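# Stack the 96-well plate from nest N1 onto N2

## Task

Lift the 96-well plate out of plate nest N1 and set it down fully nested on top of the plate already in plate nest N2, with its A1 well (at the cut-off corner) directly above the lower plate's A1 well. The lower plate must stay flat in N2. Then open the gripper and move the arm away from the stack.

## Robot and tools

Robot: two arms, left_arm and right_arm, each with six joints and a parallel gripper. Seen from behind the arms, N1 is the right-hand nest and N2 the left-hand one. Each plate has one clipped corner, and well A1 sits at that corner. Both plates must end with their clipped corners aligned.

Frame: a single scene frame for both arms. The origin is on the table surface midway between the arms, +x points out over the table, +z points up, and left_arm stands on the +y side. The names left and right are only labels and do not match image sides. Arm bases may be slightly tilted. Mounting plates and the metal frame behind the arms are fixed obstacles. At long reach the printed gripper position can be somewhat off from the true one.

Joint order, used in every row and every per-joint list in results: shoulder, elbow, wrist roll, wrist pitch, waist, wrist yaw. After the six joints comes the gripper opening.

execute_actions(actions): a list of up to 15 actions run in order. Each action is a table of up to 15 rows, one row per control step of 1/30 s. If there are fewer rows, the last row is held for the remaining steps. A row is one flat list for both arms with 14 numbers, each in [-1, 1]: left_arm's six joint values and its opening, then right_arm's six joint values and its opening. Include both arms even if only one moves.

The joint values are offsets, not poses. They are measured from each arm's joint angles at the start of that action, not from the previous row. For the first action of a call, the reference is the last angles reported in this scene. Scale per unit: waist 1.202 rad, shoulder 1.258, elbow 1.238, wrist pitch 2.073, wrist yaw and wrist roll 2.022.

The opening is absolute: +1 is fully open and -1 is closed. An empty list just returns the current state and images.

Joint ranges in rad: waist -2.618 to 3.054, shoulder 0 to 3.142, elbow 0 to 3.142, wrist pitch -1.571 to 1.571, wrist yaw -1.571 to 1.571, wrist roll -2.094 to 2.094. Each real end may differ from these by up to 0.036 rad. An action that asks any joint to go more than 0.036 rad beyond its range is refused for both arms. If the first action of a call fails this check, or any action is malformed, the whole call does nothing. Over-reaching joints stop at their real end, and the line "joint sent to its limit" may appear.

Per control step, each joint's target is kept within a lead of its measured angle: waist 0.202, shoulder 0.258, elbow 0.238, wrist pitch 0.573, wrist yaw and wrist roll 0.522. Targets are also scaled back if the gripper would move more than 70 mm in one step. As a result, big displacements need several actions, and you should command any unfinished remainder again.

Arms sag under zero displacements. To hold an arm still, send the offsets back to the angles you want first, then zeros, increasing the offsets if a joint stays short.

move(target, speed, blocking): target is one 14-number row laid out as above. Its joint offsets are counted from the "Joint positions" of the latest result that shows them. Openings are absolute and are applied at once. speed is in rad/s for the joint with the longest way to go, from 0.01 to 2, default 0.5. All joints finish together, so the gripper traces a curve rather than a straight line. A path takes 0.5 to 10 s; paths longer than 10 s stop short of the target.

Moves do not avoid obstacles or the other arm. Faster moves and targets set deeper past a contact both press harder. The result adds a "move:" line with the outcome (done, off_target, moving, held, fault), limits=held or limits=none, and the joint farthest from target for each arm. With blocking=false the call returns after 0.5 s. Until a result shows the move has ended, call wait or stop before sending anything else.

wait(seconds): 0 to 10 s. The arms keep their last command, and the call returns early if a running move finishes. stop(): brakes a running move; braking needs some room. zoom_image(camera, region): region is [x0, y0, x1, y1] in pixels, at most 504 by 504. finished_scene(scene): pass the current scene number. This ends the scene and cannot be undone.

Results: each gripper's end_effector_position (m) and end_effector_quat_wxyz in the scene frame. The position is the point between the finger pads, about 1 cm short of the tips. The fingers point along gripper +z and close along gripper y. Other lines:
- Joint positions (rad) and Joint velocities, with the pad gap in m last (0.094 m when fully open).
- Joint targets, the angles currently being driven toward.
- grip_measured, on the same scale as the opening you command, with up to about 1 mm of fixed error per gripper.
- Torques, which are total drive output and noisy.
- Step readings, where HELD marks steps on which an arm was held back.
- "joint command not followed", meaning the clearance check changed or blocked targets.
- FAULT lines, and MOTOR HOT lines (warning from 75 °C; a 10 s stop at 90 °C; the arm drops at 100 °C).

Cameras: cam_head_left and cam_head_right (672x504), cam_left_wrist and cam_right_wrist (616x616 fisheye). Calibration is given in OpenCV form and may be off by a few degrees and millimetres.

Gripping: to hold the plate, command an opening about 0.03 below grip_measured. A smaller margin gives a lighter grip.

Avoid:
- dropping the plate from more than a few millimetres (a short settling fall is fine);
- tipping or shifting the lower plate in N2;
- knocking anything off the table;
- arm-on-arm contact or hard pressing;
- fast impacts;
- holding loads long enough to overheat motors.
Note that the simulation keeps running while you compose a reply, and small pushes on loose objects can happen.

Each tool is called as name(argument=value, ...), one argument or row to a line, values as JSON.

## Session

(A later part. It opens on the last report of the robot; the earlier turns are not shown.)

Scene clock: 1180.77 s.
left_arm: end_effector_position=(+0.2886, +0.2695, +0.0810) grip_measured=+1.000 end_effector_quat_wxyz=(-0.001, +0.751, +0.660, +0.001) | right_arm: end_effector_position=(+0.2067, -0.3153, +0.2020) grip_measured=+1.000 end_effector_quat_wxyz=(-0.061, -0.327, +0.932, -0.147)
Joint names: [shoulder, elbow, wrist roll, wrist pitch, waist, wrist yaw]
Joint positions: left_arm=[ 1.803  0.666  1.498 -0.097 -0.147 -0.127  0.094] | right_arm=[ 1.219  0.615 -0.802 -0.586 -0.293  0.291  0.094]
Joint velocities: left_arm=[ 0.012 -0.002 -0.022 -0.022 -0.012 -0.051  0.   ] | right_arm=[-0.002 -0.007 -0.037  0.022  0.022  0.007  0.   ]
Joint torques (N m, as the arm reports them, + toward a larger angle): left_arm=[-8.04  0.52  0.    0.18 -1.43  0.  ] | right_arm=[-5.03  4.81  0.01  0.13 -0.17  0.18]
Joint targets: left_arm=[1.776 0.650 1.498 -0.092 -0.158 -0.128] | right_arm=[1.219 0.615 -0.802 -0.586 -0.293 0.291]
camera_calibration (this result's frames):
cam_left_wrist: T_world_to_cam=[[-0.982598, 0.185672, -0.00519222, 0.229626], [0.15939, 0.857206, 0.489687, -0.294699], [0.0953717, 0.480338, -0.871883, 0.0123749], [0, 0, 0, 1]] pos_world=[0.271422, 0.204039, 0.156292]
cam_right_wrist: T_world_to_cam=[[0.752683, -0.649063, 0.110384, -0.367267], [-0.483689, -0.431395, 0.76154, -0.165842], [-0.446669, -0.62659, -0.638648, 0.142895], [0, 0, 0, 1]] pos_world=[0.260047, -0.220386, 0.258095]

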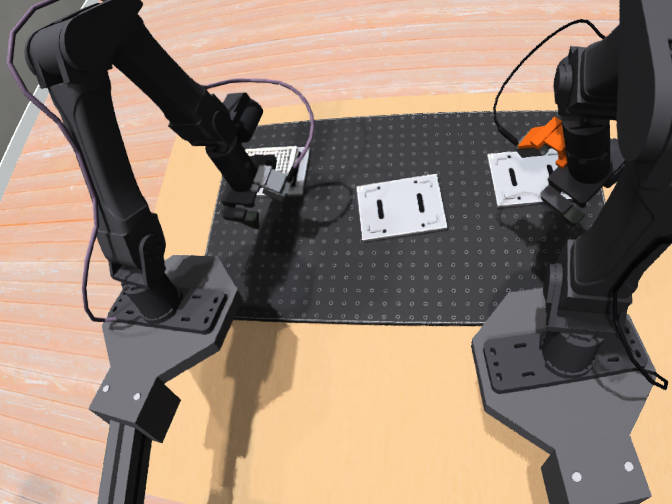

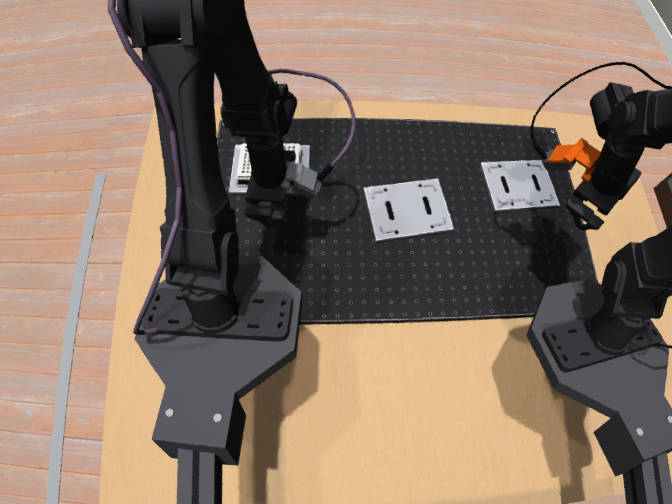

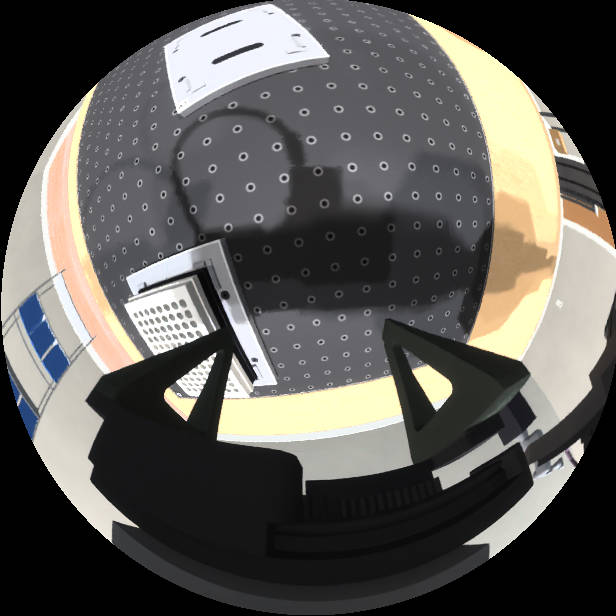

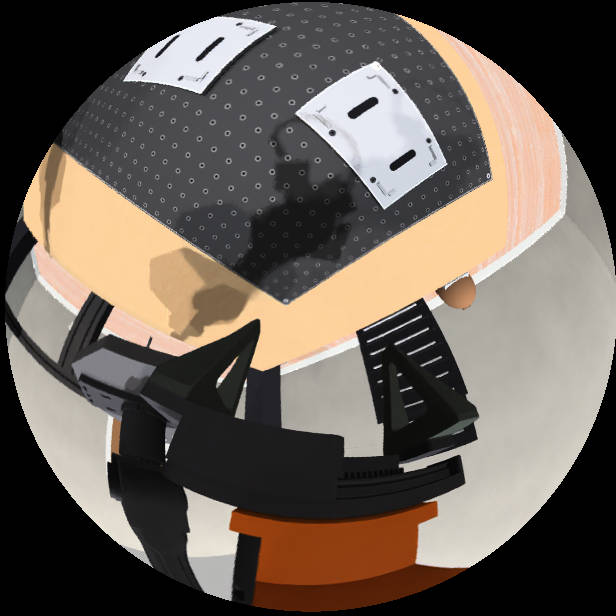

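move(
  target=[-0.40,-0.053,0,-0.267,0.30,0.0,1, 0,0,0,0,0,0,1],
  speed=0.6,
)

Scene clock: 1194.70 s.
left_arm: end_effector_position=(+0.2345, +0.3761, +0.1770) grip_measured=+1.000 end_effector_quat_wxyz=(-0.089, +0.632, +0.770, -0.002) | right_arm: end_effector_position=(+0.2067, -0.3153, +0.2020) grip_measured=+1.000 end_effector_quat_wxyz=(-0.061, -0.327, +0.932, -0.147)
Joint names: [shoulder, elbow, wrist roll, wrist pitch, waist, wrist yaw]
Joint positions: left_arm=[ 1.321  0.618  1.498 -0.635  0.206 -0.129  0.094] | right_arm=[ 1.219  0.615 -0.802 -0.586 -0.293  0.291  0.094]
Joint velocities: left_arm=[-0.007 -0.007 -0.066  0.037 -0.002 -0.066  0.   ] | right_arm=[-0.012  0.012  0.022  0.037 -0.007  0.007  0.   ]
Joint torques (N m, as the arm reports them, + toward a larger angle): left_arm=[-5.8   1.92  0.   -0.22  0.45 -0.02] | right_arm=[-5.02  4.82  0.01  0.12 -0.17  0.18]
Joint targets: left_arm=[1.300 0.600 1.498 -0.650 0.213 -0.127] | right_arm=[1.219 0.615 -0.802 -0.586 -0.293 0.291]
move: off_target (left_arm); limits=none; left_arm: farthest joint: the shoulder, 0.021 radians from its target (0.503 radians at the start); right_arm: farthest joint: the waist, 0.000 radians from its target (0.000 radians at the start)
camera_calibration (this result's frames):
cam_left_wrist: T_world_to_cam=[[-0.982584, -0.143321, 0.118269, 0.259043], [-0.0463281, 0.805328, 0.591017, -0.374659], [-0.17995, 0.575245, -0.797942, 0.0657941], [0, 0, 0, 1]] pos_world=[0.249014, 0.301002, 0.243293]
cam_right_wrist: T_world_to_cam=[[0.752683, -0.649063, 0.110384, -0.367267], [-0.483689, -0.431395, 0.76154, -0.165842], [-0.446669, -0.62659, -0.638648, 0.142895], [0, 0, 0, 1]] pos_world=[0.260047, -0.220386, 0.258095]

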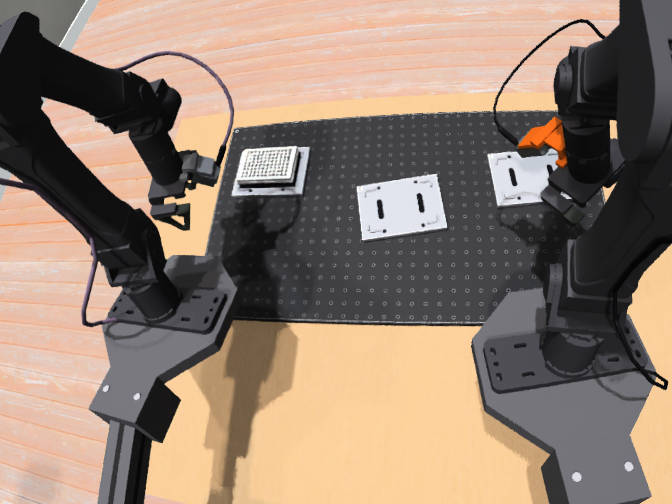

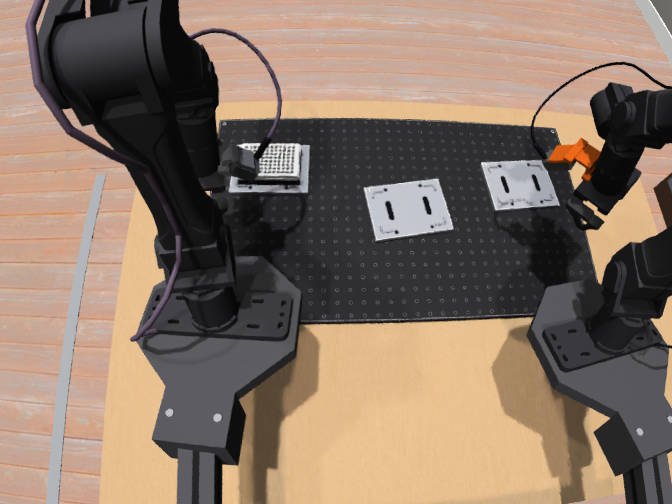

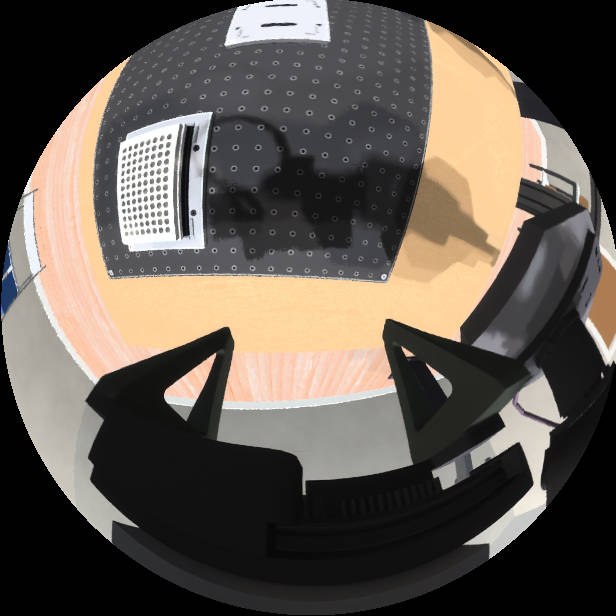

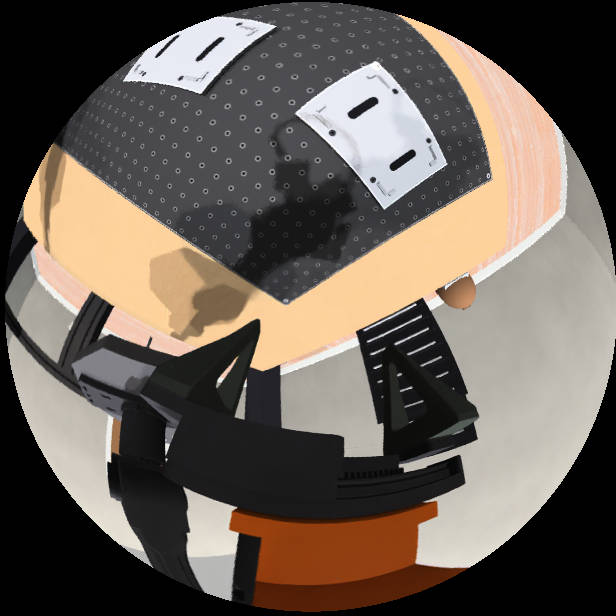

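zoom_image(
  camera="cam_left_wrist",
  region=[100, 100, 230, 260],
)

zoom_image(
  camera="cam_head_left",
  region=[220, 135, 320, 205],
)

Region (100, 100, 230, 260) of cam_left_wrist's 616x616 image, scaled by 3.150, with more detail than that image has; it fills the left 410 columns of this view, and the rest is white.

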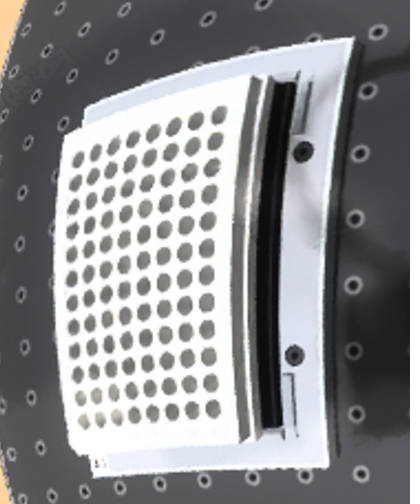

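Region (220, 135, 320, 205) of cam_head_left's 672x504 image, scaled by 5.040, with more detail than that image has; it fills the top 353 rows of this view, and the rest is white.

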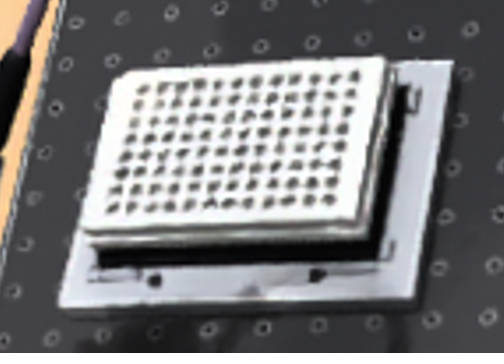

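zoom_image(
  camera="cam_left_wrist",
  region=[160, 115, 210, 165],
)

zoom_image(
  camera="cam_left_wrist",
  region=[160, 205, 210, 255],
)

Region (160, 115, 210, 165) of cam_left_wrist's 616x616 image, scaled by 10.080, with more detail than that image has.

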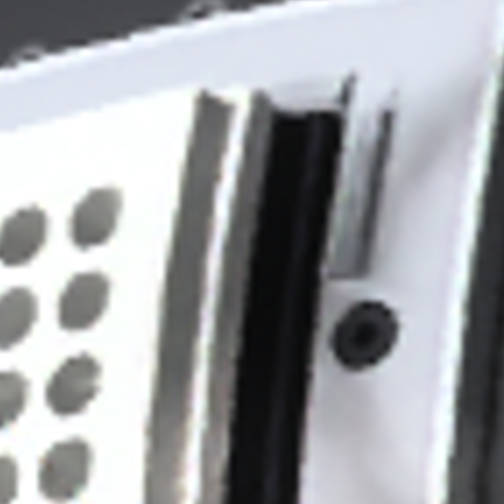

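Region (160, 205, 210, 255) of cam_left_wrist's 616x616 image, scaled by 10.080, with more detail than that image has.

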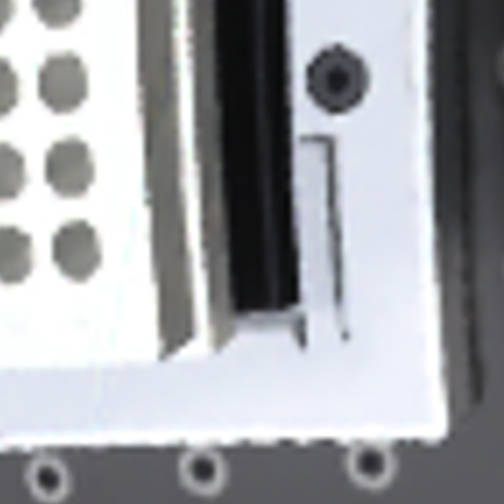

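zoom_image(
  camera="cam_left_wrist",
  region=[174, 222, 198, 246],
)

zoom_image(
  camera="cam_left_wrist",
  region=[176, 117, 200, 141],
)

Region (174, 222, 198, 246) of cam_left_wrist's 616x616 image, scaled by 21.000, with more detail than that image has.

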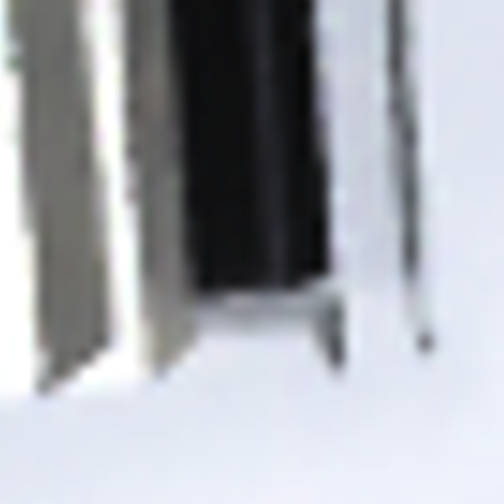

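Region (176, 117, 200, 141) of cam_left_wrist's 616x616 image, scaled by 21.000, with more detail than that image has.

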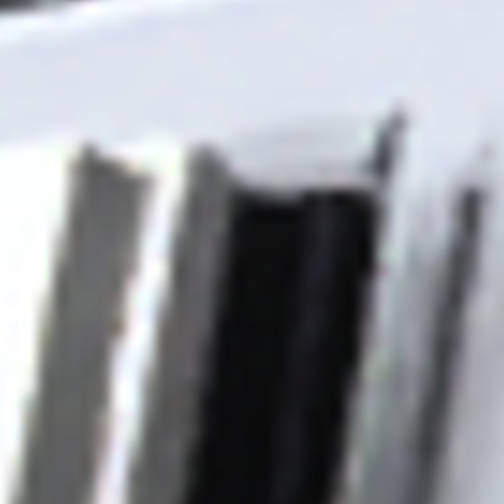

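move(
  target=[0.4277,0.3401,0.0989,0.1312,-0.0424,0.0598,1, 0,0,0,0,0,0,1],
  speed=0.6,
)

Scene clock: 1316.30 s.
left_arm: end_effector_position=(+0.3708, +0.3585, +0.1001) grip_measured=+1.000 end_effector_quat_wxyz=(-0.002, +0.717, +0.698, +0.002) | right_arm: end_effector_position=(+0.2067, -0.3153, +0.2020) grip_measured=+1.000 end_effector_quat_wxyz=(-0.061, -0.327, +0.932, -0.147)
Joint names: [shoulder, elbow, wrist roll, wrist pitch, waist, wrist yaw]
Joint positions: left_arm=[ 1.855  1.01   1.69  -0.367  0.164 -0.024  0.094] | right_arm=[ 1.219  0.615 -0.802 -0.586 -0.293  0.291  0.094]
Joint velocities: left_arm=[-0.002  0.007 -0.095  0.007  0.002  0.037  0.   ] | right_arm=[-0.007 -0.017  0.007 -0.066  0.007 -0.022  0.   ]
Joint torques (N m, as the arm reports them, + toward a larger angle): left_arm=[-7.59  4.59  0.08  0.15 -0.77  0.13] | right_arm=[-5.04  4.81  0.    0.13 -0.14  0.18]
Joint targets: left_arm=[1.859 1.039 1.698 -0.364 0.155 -0.009] | right_arm=[1.219 0.615 -0.802 -0.586 -0.293 0.291]
move: off_target (left_arm); limits=none; left_arm: farthest joint: the elbow, 0.029 radians from its target (0.421 radians at the start); right_arm: farthest joint: the waist, 0.000 radians from its target (0.000 radians at the start)
camera_calibration (this result's frames):
cam_left_wrist: T_world_to_cam=[[-0.996348, 0.0852281, -0.00523044, 0.335067], [0.0715813, 0.867068, 0.49302, -0.364796], [0.0465543, 0.490845, -0.870002, -0.00741672], [0, 0, 0, 1]] pos_world=[0.360301, 0.291387, 0.175152]
cam_right_wrist: T_world_to_cam=[[0.752683, -0.649063, 0.110384, -0.367267], [-0.483689, -0.431395, 0.76154, -0.165842], [-0.446669, -0.62659, -0.638648, 0.142895], [0, 0, 0, 1]] pos_world=[0.260047, -0.220386, 0.258095]

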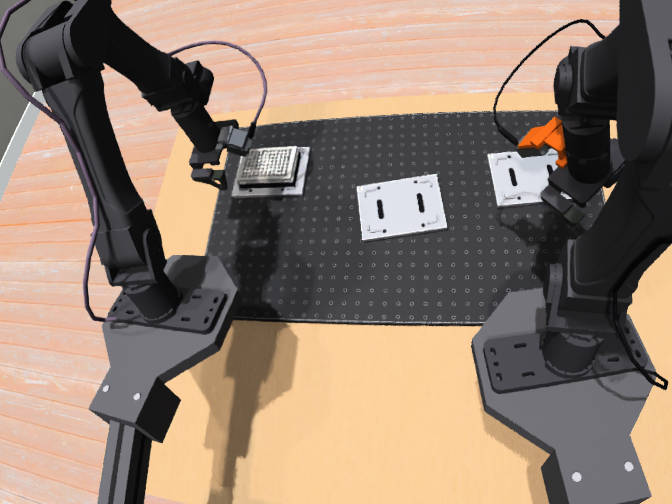

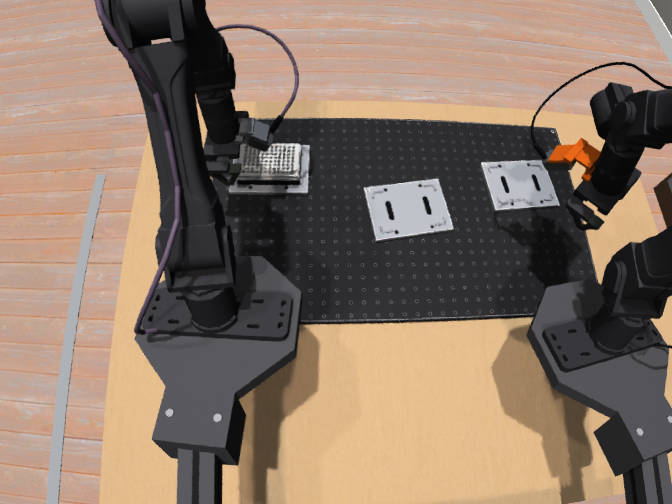

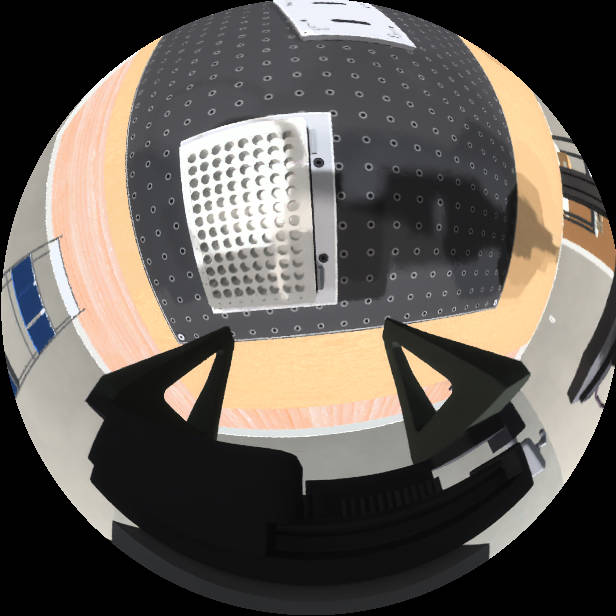

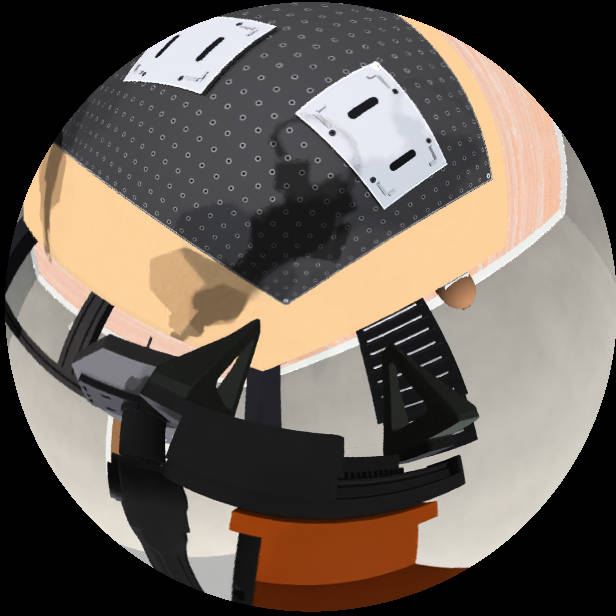

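zoom_image(
  camera="cam_left_wrist",
  region=[270, 105, 350, 215],
)

zoom_image(
  camera="cam_left_wrist",
  region=[270, 205, 350, 315],
)

Region (270, 105, 350, 215) of cam_left_wrist's 616x616 image, scaled by 4.582, with more detail than that image has; it fills the left 367 columns of this view, and the rest is white.

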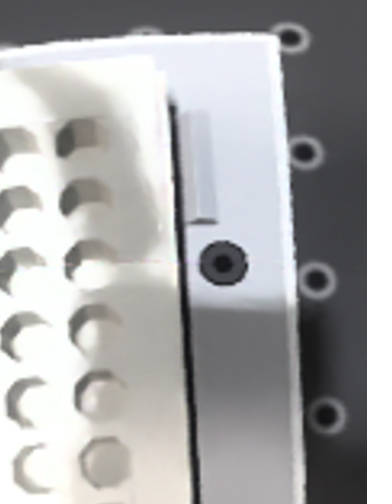

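Region (270, 205, 350, 315) of cam_left_wrist's 616x616 image, scaled by 4.582, with more detail than that image has; it fills the left 367 columns of this view, and the rest is white.

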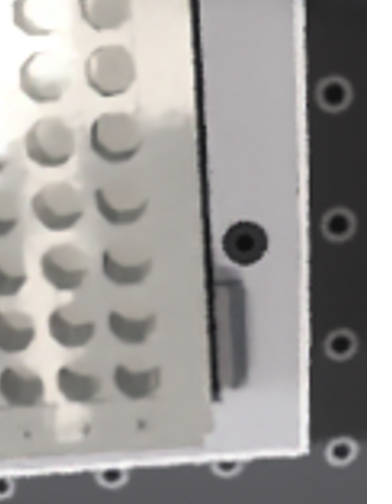

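zoom_image(
  camera="cam_left_wrist",
  region=[295, 112, 325, 142],
)

zoom_image(
  camera="cam_left_wrist",
  region=[300, 278, 330, 308],
)

zoom_image(
  camera="cam_left_wrist",
  region=[298, 200, 328, 230],
)

Region (295, 112, 325, 142) of cam_left_wrist's 616x616 image, scaled by 16.800, with more detail than that image has.

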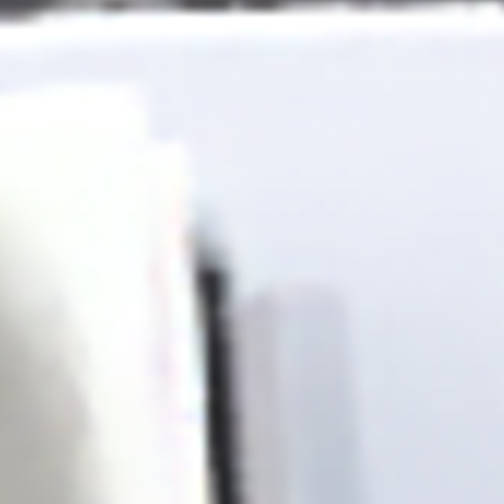

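Region (300, 278, 330, 308) of cam_left_wrist's 616x616 image, scaled by 16.800, with more detail than that image has.

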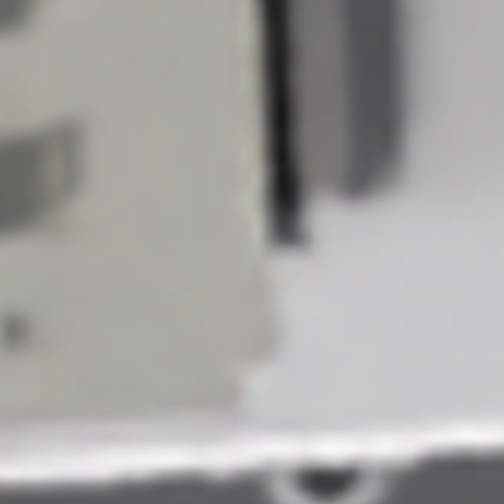

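Region (298, 200, 328, 230) of cam_left_wrist's 616x616 image, scaled by 16.800, with more detail than that image has.

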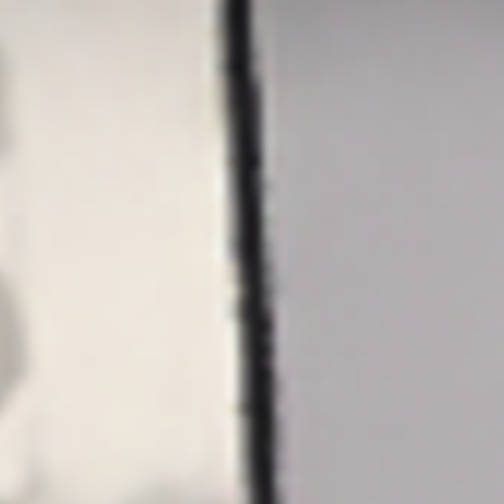

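move(
  target=[0.0874,0.1591,-0.0989,-0.0417,-0.1764,-0.0415,1, 0,0,0,0,0,0,1],
  speed=0.4,
)

Scene clock: 1394.60 s.
left_arm: end_effector_position=(+0.4056, +0.2879, +0.0972) grip_measured=+1.000 end_effector_quat_wxyz=(-0.003, +0.718, +0.696, +0.008) | right_arm: end_effector_position=(+0.2067, -0.3153, +0.2020) grip_measured=+1.000 end_effector_quat_wxyz=(-0.061, -0.327, +0.932, -0.147)
Joint names: [shoulder, elbow, wrist roll, wrist pitch, waist, wrist yaw]
Joint positions: left_arm=[ 1.957  1.179  1.498 -0.44  -0.045 -0.106  0.094] | right_arm=[ 1.219  0.615 -0.802 -0.586 -0.293  0.291  0.094]
Joint velocities: left_arm=[-0.017 -0.012  0.022  0.007 -0.017  0.037  0.   ] | right_arm=[ 0.017  0.002  0.037 -0.037  0.002  0.066  0.   ]
Joint torques (N m, as the arm reports them, + toward a larger angle): left_arm=[-8.1   4.81 -0.03 -0.02 -0.88 -0.02] | right_arm=[-4.99  4.79  0.03  0.13 -0.18  0.18]
Joint targets: left_arm=[1.965 1.207 1.490 -0.453 -0.048 -0.108] | right_arm=[1.219 0.615 -0.802 -0.586 -0.293 0.291]
move: off_target (left_arm); limits=none; left_arm: farthest joint: the elbow, 0.028 radians from its target (0.197 radians at the start); right_arm: farthest joint: the waist, 0.000 radians from its target (0.000 radians at the start)
camera_calibration (this result's frames):
cam_left_wrist: T_world_to_cam=[[-0.99594, 0.0892368, -0.0118225, 0.375141], [0.0713099, 0.862289, 0.501371, -0.303944], [0.0549351, 0.498493, -0.865151, 0.0169729], [0, 0, 0, 1]] pos_world=[0.39436, 0.220151, 0.171508]
cam_right_wrist: T_world_to_cam=[[0.752683, -0.649063, 0.110384, -0.367267], [-0.483689, -0.431395, 0.76154, -0.165842], [-0.446669, -0.62659, -0.638648, 0.142895], [0, 0, 0, 1]] pos_world=[0.260047, -0.220386, 0.258095]

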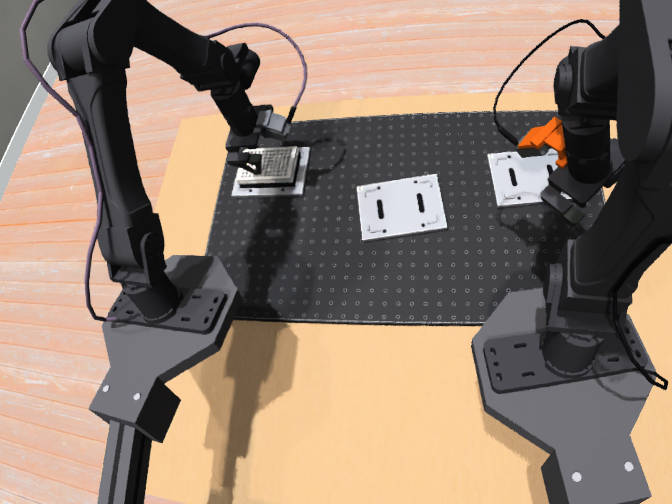

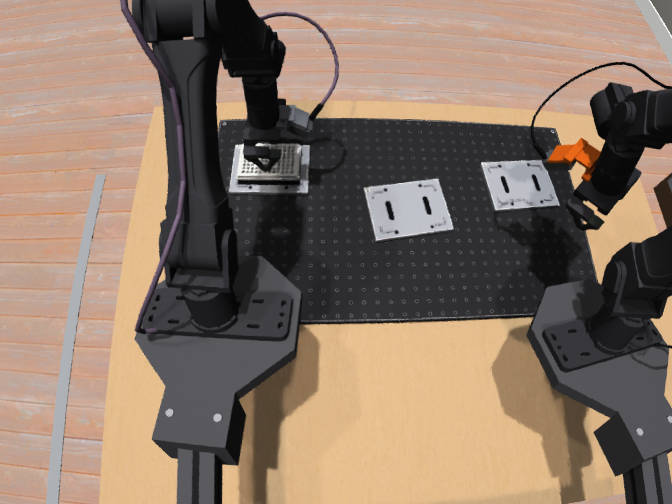

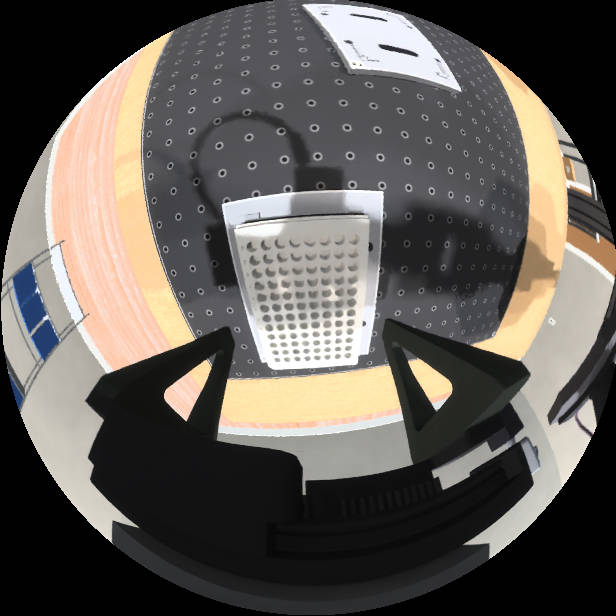

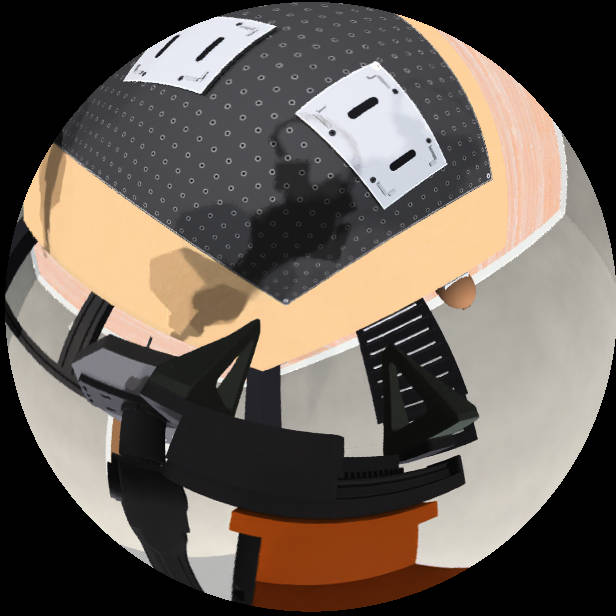

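zoom_image(
  camera="cam_left_wrist",
  region=[215, 185, 395, 255],
)

Region (215, 185, 395, 255) of cam_left_wrist's 616x616 image, scaled by 2.800, with more detail than that image has.

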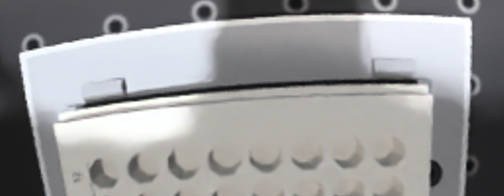

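move(
  target=[0.0564,0.0226,0,0.0309,0.0141,0.0119,1, 0,0,0,0,0,0,1],
  speed=0.15,
)

Scene clock: 1428.03 s.
left_arm: end_effector_position=(+0.4030, +0.2898, +0.0743) grip_measured=+1.000 end_effector_quat_wxyz=(-0.004, +0.714, +0.700, +0.004) | right_arm: end_effector_position=(+0.2067, -0.3153, +0.2020) grip_measured=+1.000 end_effector_quat_wxyz=(-0.061, -0.327, +0.932, -0.147)
Joint names: [shoulder, elbow, wrist roll, wrist pitch, waist, wrist yaw]
Joint positions: left_arm=[ 2.024  1.179  1.497 -0.38  -0.033 -0.097  0.094] | right_arm=[ 1.219  0.615 -0.802 -0.586 -0.293  0.291  0.094]
Joint velocities: left_arm=[-0.002 -0.007  0.022 -0.007 -0.012  0.037  0.   ] | right_arm=[ 0.012 -0.007  0.051  0.022  0.012  0.022  0.   ]
Joint torques (N m, as the arm reports them, + toward a larger angle): left_arm=[-8.49  4.56  0.    0.14 -0.41  0.16] | right_arm=[-5.    4.82  0.01  0.12 -0.17  0.17]
Joint targets: left_arm=[2.028 1.207 1.497 -0.376 -0.028 -0.082] | right_arm=[1.219 0.615 -0.802 -0.586 -0.293 0.291]
move: off_target (left_arm); limits=none; left_arm: farthest joint: the elbow, 0.028 radians from its target (0.028 radians at the start); right_arm: farthest joint: the waist, 0.000 radians from its target (0.000 radians at the start)
camera_calibration (this result's frames):
cam_left_wrist: T_world_to_cam=[[-0.996969, 0.0777409, -0.00315126, 0.375177], [0.0658896, 0.865138, 0.497187, -0.292178], [0.0413781, 0.495473, -0.867637, 0.00292715], [0, 0, 0, 1]] pos_world=[0.393171, 0.222158, 0.148989]
cam_right_wrist: T_world_to_cam=[[0.752683, -0.649063, 0.110384, -0.367267], [-0.483689, -0.431395, 0.76154, -0.165842], [-0.446669, -0.62659, -0.638648, 0.142895], [0, 0, 0, 1]] pos_world=[0.260047, -0.220386, 0.258095]

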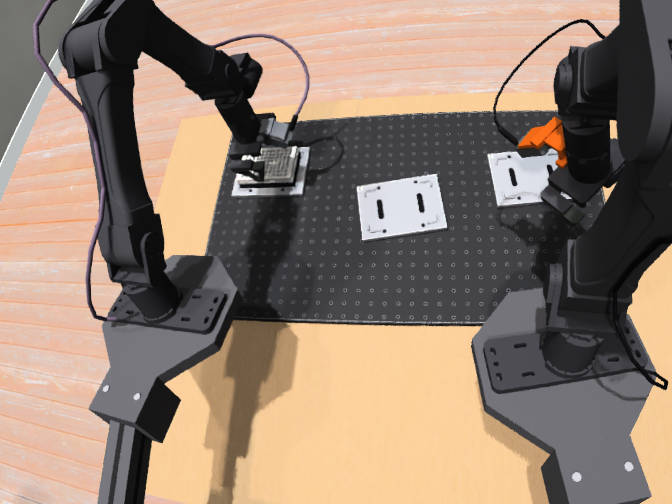

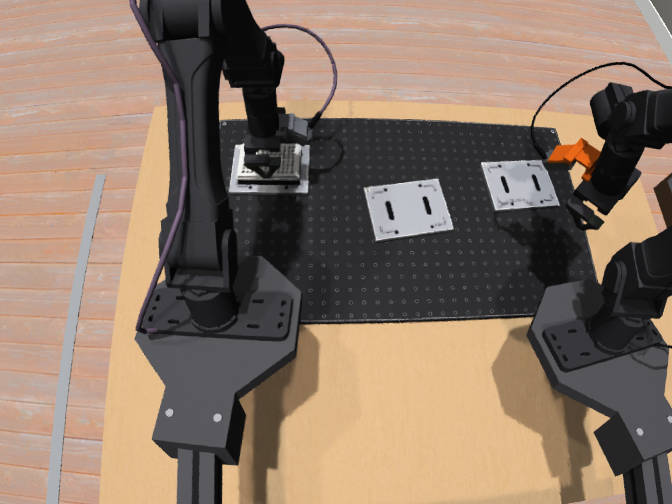

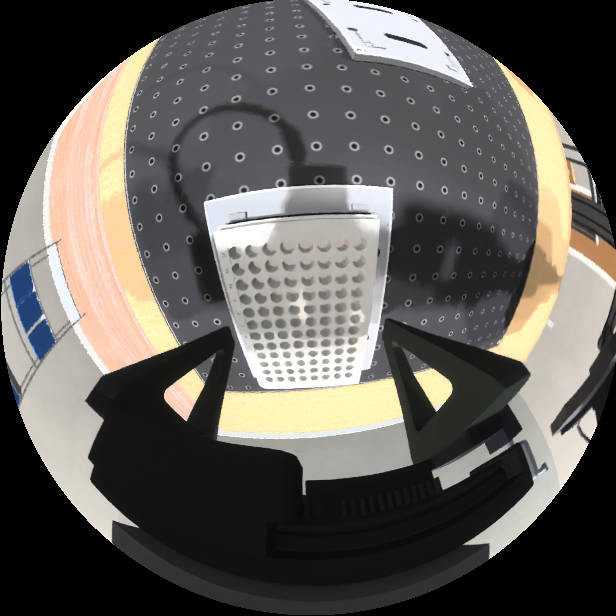

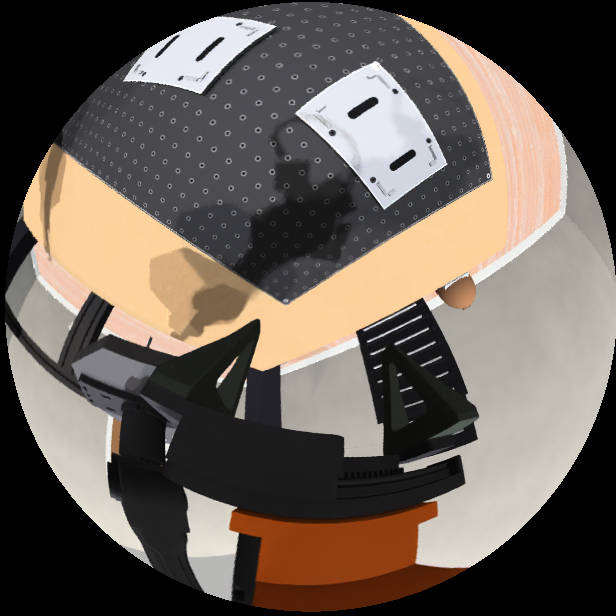

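move(
  target=[0.0207,0.0226,0,0.0135,0,0,1, 0,0,0,0,0,0,1],
  speed=0.08,
)

Scene clock: 1437.87 s.
left_arm: end_effector_position=(+0.4029, +0.2892, +0.0671) grip_measured=+1.000 end_effector_quat_wxyz=(-0.004, +0.714, +0.700, +0.004) | right_arm: end_effector_position=(+0.2067, -0.3153, +0.2020) grip_measured=+1.000 end_effector_quat_wxyz=(-0.061, -0.327, +0.932, -0.147)
Joint names: [shoulder, elbow, wrist roll, wrist pitch, waist, wrist yaw]
Joint positions: left_arm=[ 2.045  1.179  1.497 -0.357 -0.033 -0.097  0.094] | right_arm=[ 1.219  0.615 -0.802 -0.586 -0.293  0.291  0.094]
Joint velocities: left_arm=[-0.017  0.002 -0.007 -0.051 -0.007 -0.022  0.   ] | right_arm=[-0.017  0.002  0.051  0.022 -0.007  0.007  0.   ]
Joint torques (N m, as the arm reports them, + toward a larger angle): left_arm=[-8.47  4.48  0.    0.15 -0.75  0.  ] | right_arm=[-5.01  4.83  0.01  0.13 -0.16  0.18]
Joint targets: left_arm=[2.050 1.207 1.497 -0.352 -0.033 -0.097] | right_arm=[1.219 0.615 -0.802 -0.586 -0.293 0.291]
move: off_target (left_arm); limits=none; left_arm: farthest joint: the elbow, 0.028 radians from its target (0.028 radians at the start); right_arm: farthest joint: the waist, 0.000 radians from its target (0.000 radians at the start)
camera_calibration (this result's frames):
cam_left_wrist: T_world_to_cam=[[-0.996974, 0.0775771, -0.00505136, 0.375251], [0.0648073, 0.865236, 0.497158, -0.287685], [0.0429387, 0.495326, -0.867645, -0.00355107], [0, 0, 0, 1]] pos_world=[0.392912, 0.221564, 0.141839]
cam_right_wrist: T_world_to_cam=[[0.752683, -0.649063, 0.110384, -0.367267], [-0.483689, -0.431395, 0.76154, -0.165842], [-0.446669, -0.62659, -0.638648, 0.142895], [0, 0, 0, 1]] pos_world=[0.260047, -0.220386, 0.258095]

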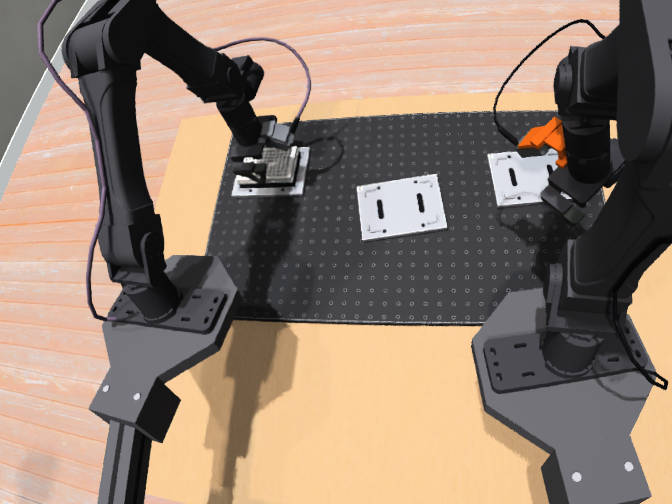

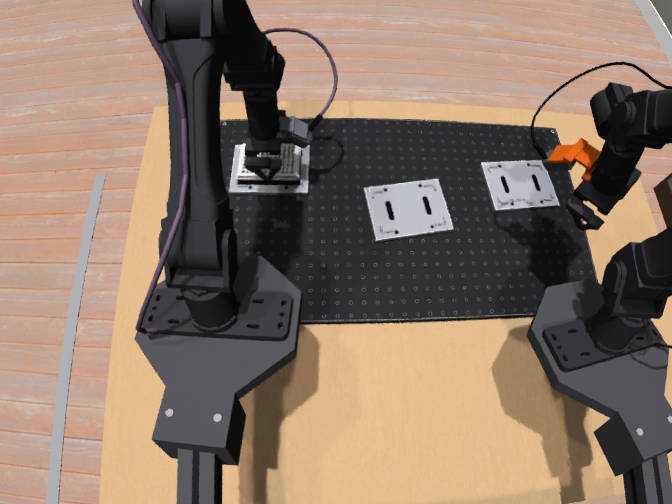

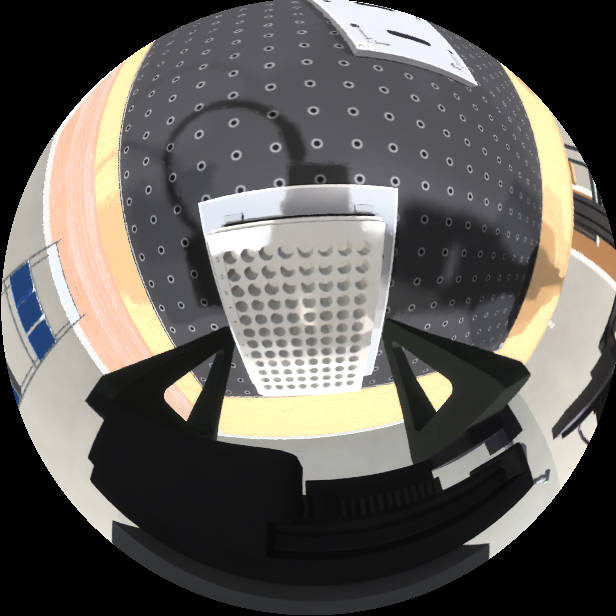

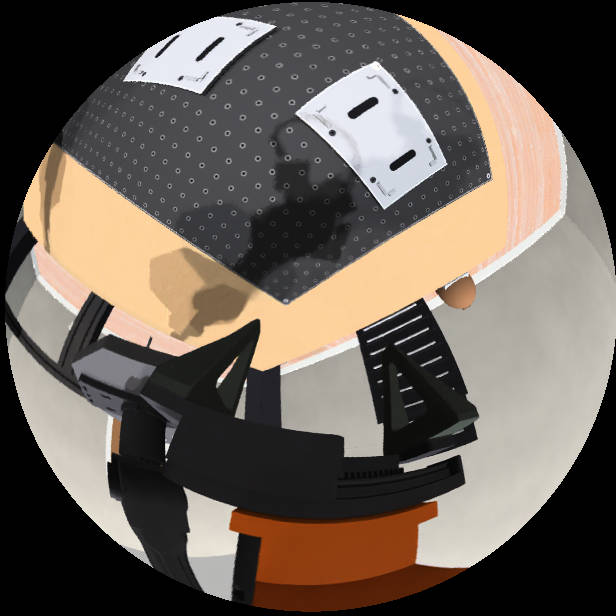

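execute_actions(
  actions=[
    [[0.003,0.0226,0,0,0,0,0.95,0,0,0,0,0,0,1],[0.003,0.0226,0,0,0,0,0.92,0,0,0,0,0,0,1],[0.003,0.0226,0,0,0,0,0.89,0,0,0,0,0,0,1],[0.003,0.0226,0,0,0,0,0.87,0,0,0,0,0,0,1],[0.003,0.0226,0,0,0,0,0.85,0,0,0,0,0,0,1],[0.003,0.0226,0,0,0,0,0.835,0,0,0,0,0,0,1],[0.003,0.0226,0,0,0,0,0.82,0,0,0,0,0,0,1],[0.003,0.0226,0,0,0,0,0.81,0,0,0,0,0,0,1],[0.003,0.0226,0,0,0,0,0.80,0,0,0,0,0,0,1],[0.003,0.0226,0,0,0,0,0.79,0,0,0,0,0,0,1],[0.003,0.0226,0,0,0,0,0.785,0,0,0,0,0,0,1],[0.003,0.0226,0,0,0,0,0.78,0,0,0,0,0,0,1],[0.003,0.0226,0,0,0,0,0.775,0,0,0,0,0,0,1],[0.003,0.0226,0,0,0,0,0.77,0,0,0,0,0,0,1],[0.003,0.0226,0,0,0,0,0.765,0,0,0,0,0,0,1]],
    [[0.003,0.0226,0,0,0,0,0.762,0,0,0,0,0,0,1],[0.003,0.0226,0,0,0,0,0.759,0,0,0,0,0,0,1],[0.003,0.0226,0,0,0,0,0.756,0,0,0,0,0,0,1],[0.003,0.0226,0,0,0,0,0.753,0,0,0,0,0,0,1],[0.003,0.0226,0,0,0,0,0.75,0,0,0,0,0,0,1],[0.003,0.0226,0,0,0,0,0.747,0,0,0,0,0,0,1],[0.003,0.0226,0,0,0,0,0.744,0,0,0,0,0,0,1],[0.003,0.0226,0,0,0,0,0.741,0,0,0,0,0,0,1],[0.003,0.0226,0,0,0,0,0.738,0,0,0,0,0,0,1],[0.003,0.0226,0,0,0,0,0.735,0,0,0,0,0,0,1]],
  ],
)

Scene clock: 1447.90 s.
left_arm: end_effector_position=(+0.4030, +0.2891, +0.0671) grip_measured=+0.740 end_effector_quat_wxyz=(-0.004, +0.714, +0.700, +0.004) | right_arm: end_effector_position=(+0.2067, -0.3153, +0.2020) grip_measured=+1.000 end_effector_quat_wxyz=(-0.061, -0.327, +0.932, -0.147)
Joint names: [shoulder, elbow, wrist roll, wrist pitch, waist, wrist yaw]
Joint positions: left_arm=[ 2.045  1.179  1.497 -0.357 -0.033 -0.097  0.082] | right_arm=[ 1.219  0.615 -0.802 -0.586 -0.293  0.291  0.094]
Joint velocities: left_arm=[-0.007 -0.007  0.007  0.051  0.012 -0.022  0.   ] | right_arm=[-0.017 -0.002 -0.007 -0.007  0.007  0.066  0.   ]
Joint torques (N m, as the arm reports them, + toward a larger angle): left_arm=[-8.53  4.47  0.    0.14 -0.74  0.  ] | right_arm=[-5.01  4.77  0.02  0.13 -0.18  0.18]
Joint targets: left_arm=[2.049 1.207 1.497 -0.357 -0.033 -0.097] | right_arm=[1.219 0.615 -0.802 -0.586 -0.293 0.291]
Step readings (joint positions; steps 1 to 15: 1st action; 16 to 30: 2nd action):
0: left_arm=[2.045 1.179 1.497 -0.357 -0.033 -0.097] | right_arm=[1.219 0.615 -0.802 -0.586 -0.293 0.291]
1: left_arm=[2.045 1.179 1.497 -0.357 -0.033 -0.097] | right_arm=[1.219 0.615 -0.802 -0.586 -0.293 0.291]
2: left_arm=[2.045 1.179 1.497 -0.357 -0.033 -0.097] | right_arm=[1.219 0.615 -0.802 -0.586 -0.293 0.291]
4: left_arm=[2.045 1.179 1.497 -0.357 -0.033 -0.097] | right_arm=[1.219 0.615 -0.802 -0.586 -0.293 0.291]
8: left_arm=[2.045 1.179 1.497 -0.357 -0.033 -0.097] | right_arm=[1.219 0.615 -0.802 -0.586 -0.293 0.291]
15: left_arm=[2.045 1.179 1.497 -0.357 -0.033 -0.097] | right_arm=[1.219 0.615 -0.802 -0.586 -0.293 0.291]
16: left_arm=[2.045 1.179 1.497 -0.357 -0.033 -0.097] | right_arm=[1.219 0.615 -0.802 -0.586 -0.293 0.291]
17: left_arm=[2.045 1.179 1.497 -0.357 -0.033 -0.097] | right_arm=[1.219 0.615 -0.802 -0.586 -0.293 0.291]
19: left_arm=[2.045 1.179 1.497 -0.357 -0.033 -0.097] | right_arm=[1.219 0.615 -0.802 -0.586 -0.293 0.291]
23: left_arm=[2.045 1.179 1.497 -0.357 -0.033 -0.097] | right_arm=[1.219 0.615 -0.802 -0.586 -0.293 0.291]
30: Joint positions above
camera_calibration (this result's frames):
cam_left_wrist: T_world_to_cam=[[-0.996974, 0.0775443, -0.00543138, 0.375381], [0.0645909, 0.865256, 0.497152, -0.287601], [0.0432508, 0.495297, -0.867646, -0.00366807], [0, 0, 0, 1]] pos_world=[0.39298, 0.221557, 0.141838]
cam_right_wrist: T_world_to_cam=[[0.752683, -0.649063, 0.110384, -0.367267], [-0.483689, -0.431395, 0.76154, -0.165842], [-0.446669, -0.62659, -0.638648, 0.142895], [0, 0, 0, 1]] pos_world=[0.260047, -0.220386, 0.258095]

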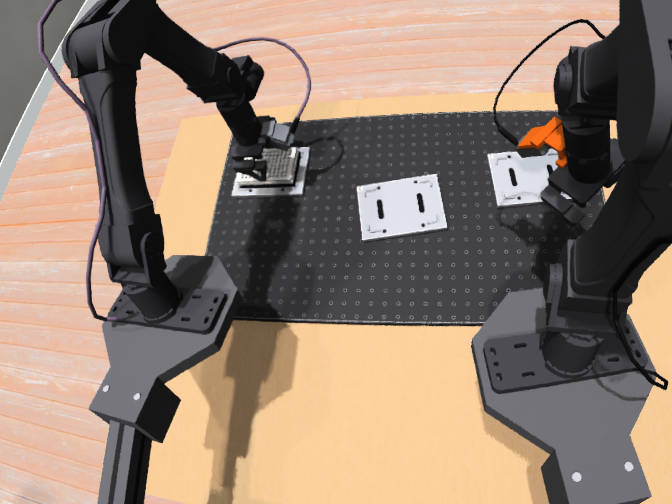

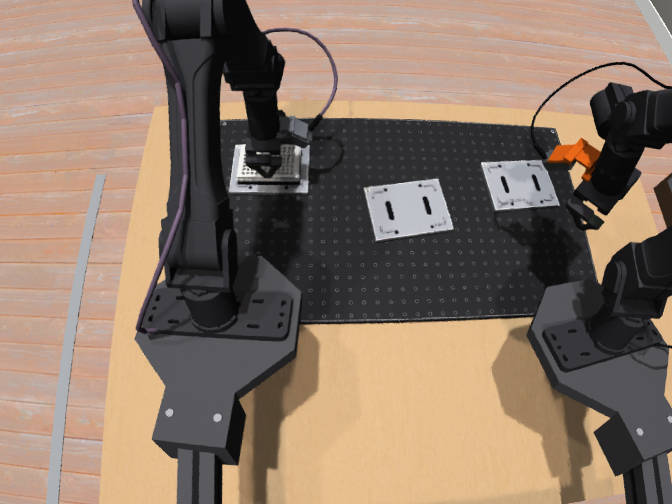

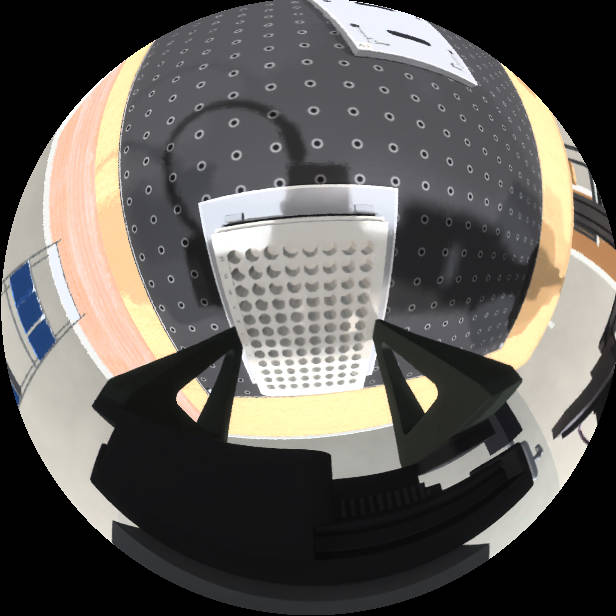

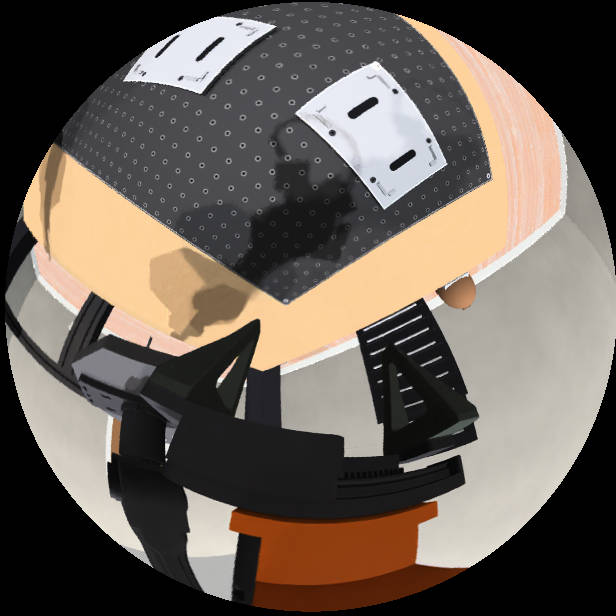

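zoom_image(
  camera="cam_left_wrist",
  region=[195, 180, 405, 260],
)

Region (195, 180, 405, 260) of cam_left_wrist's 616x616 image, scaled by 2.400, with more detail than that image has; it fills the top 192 rows of this view, and the rest is white.

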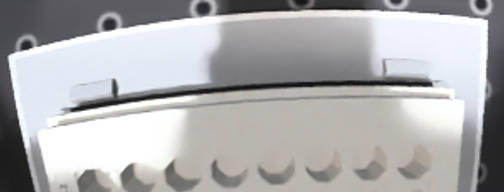

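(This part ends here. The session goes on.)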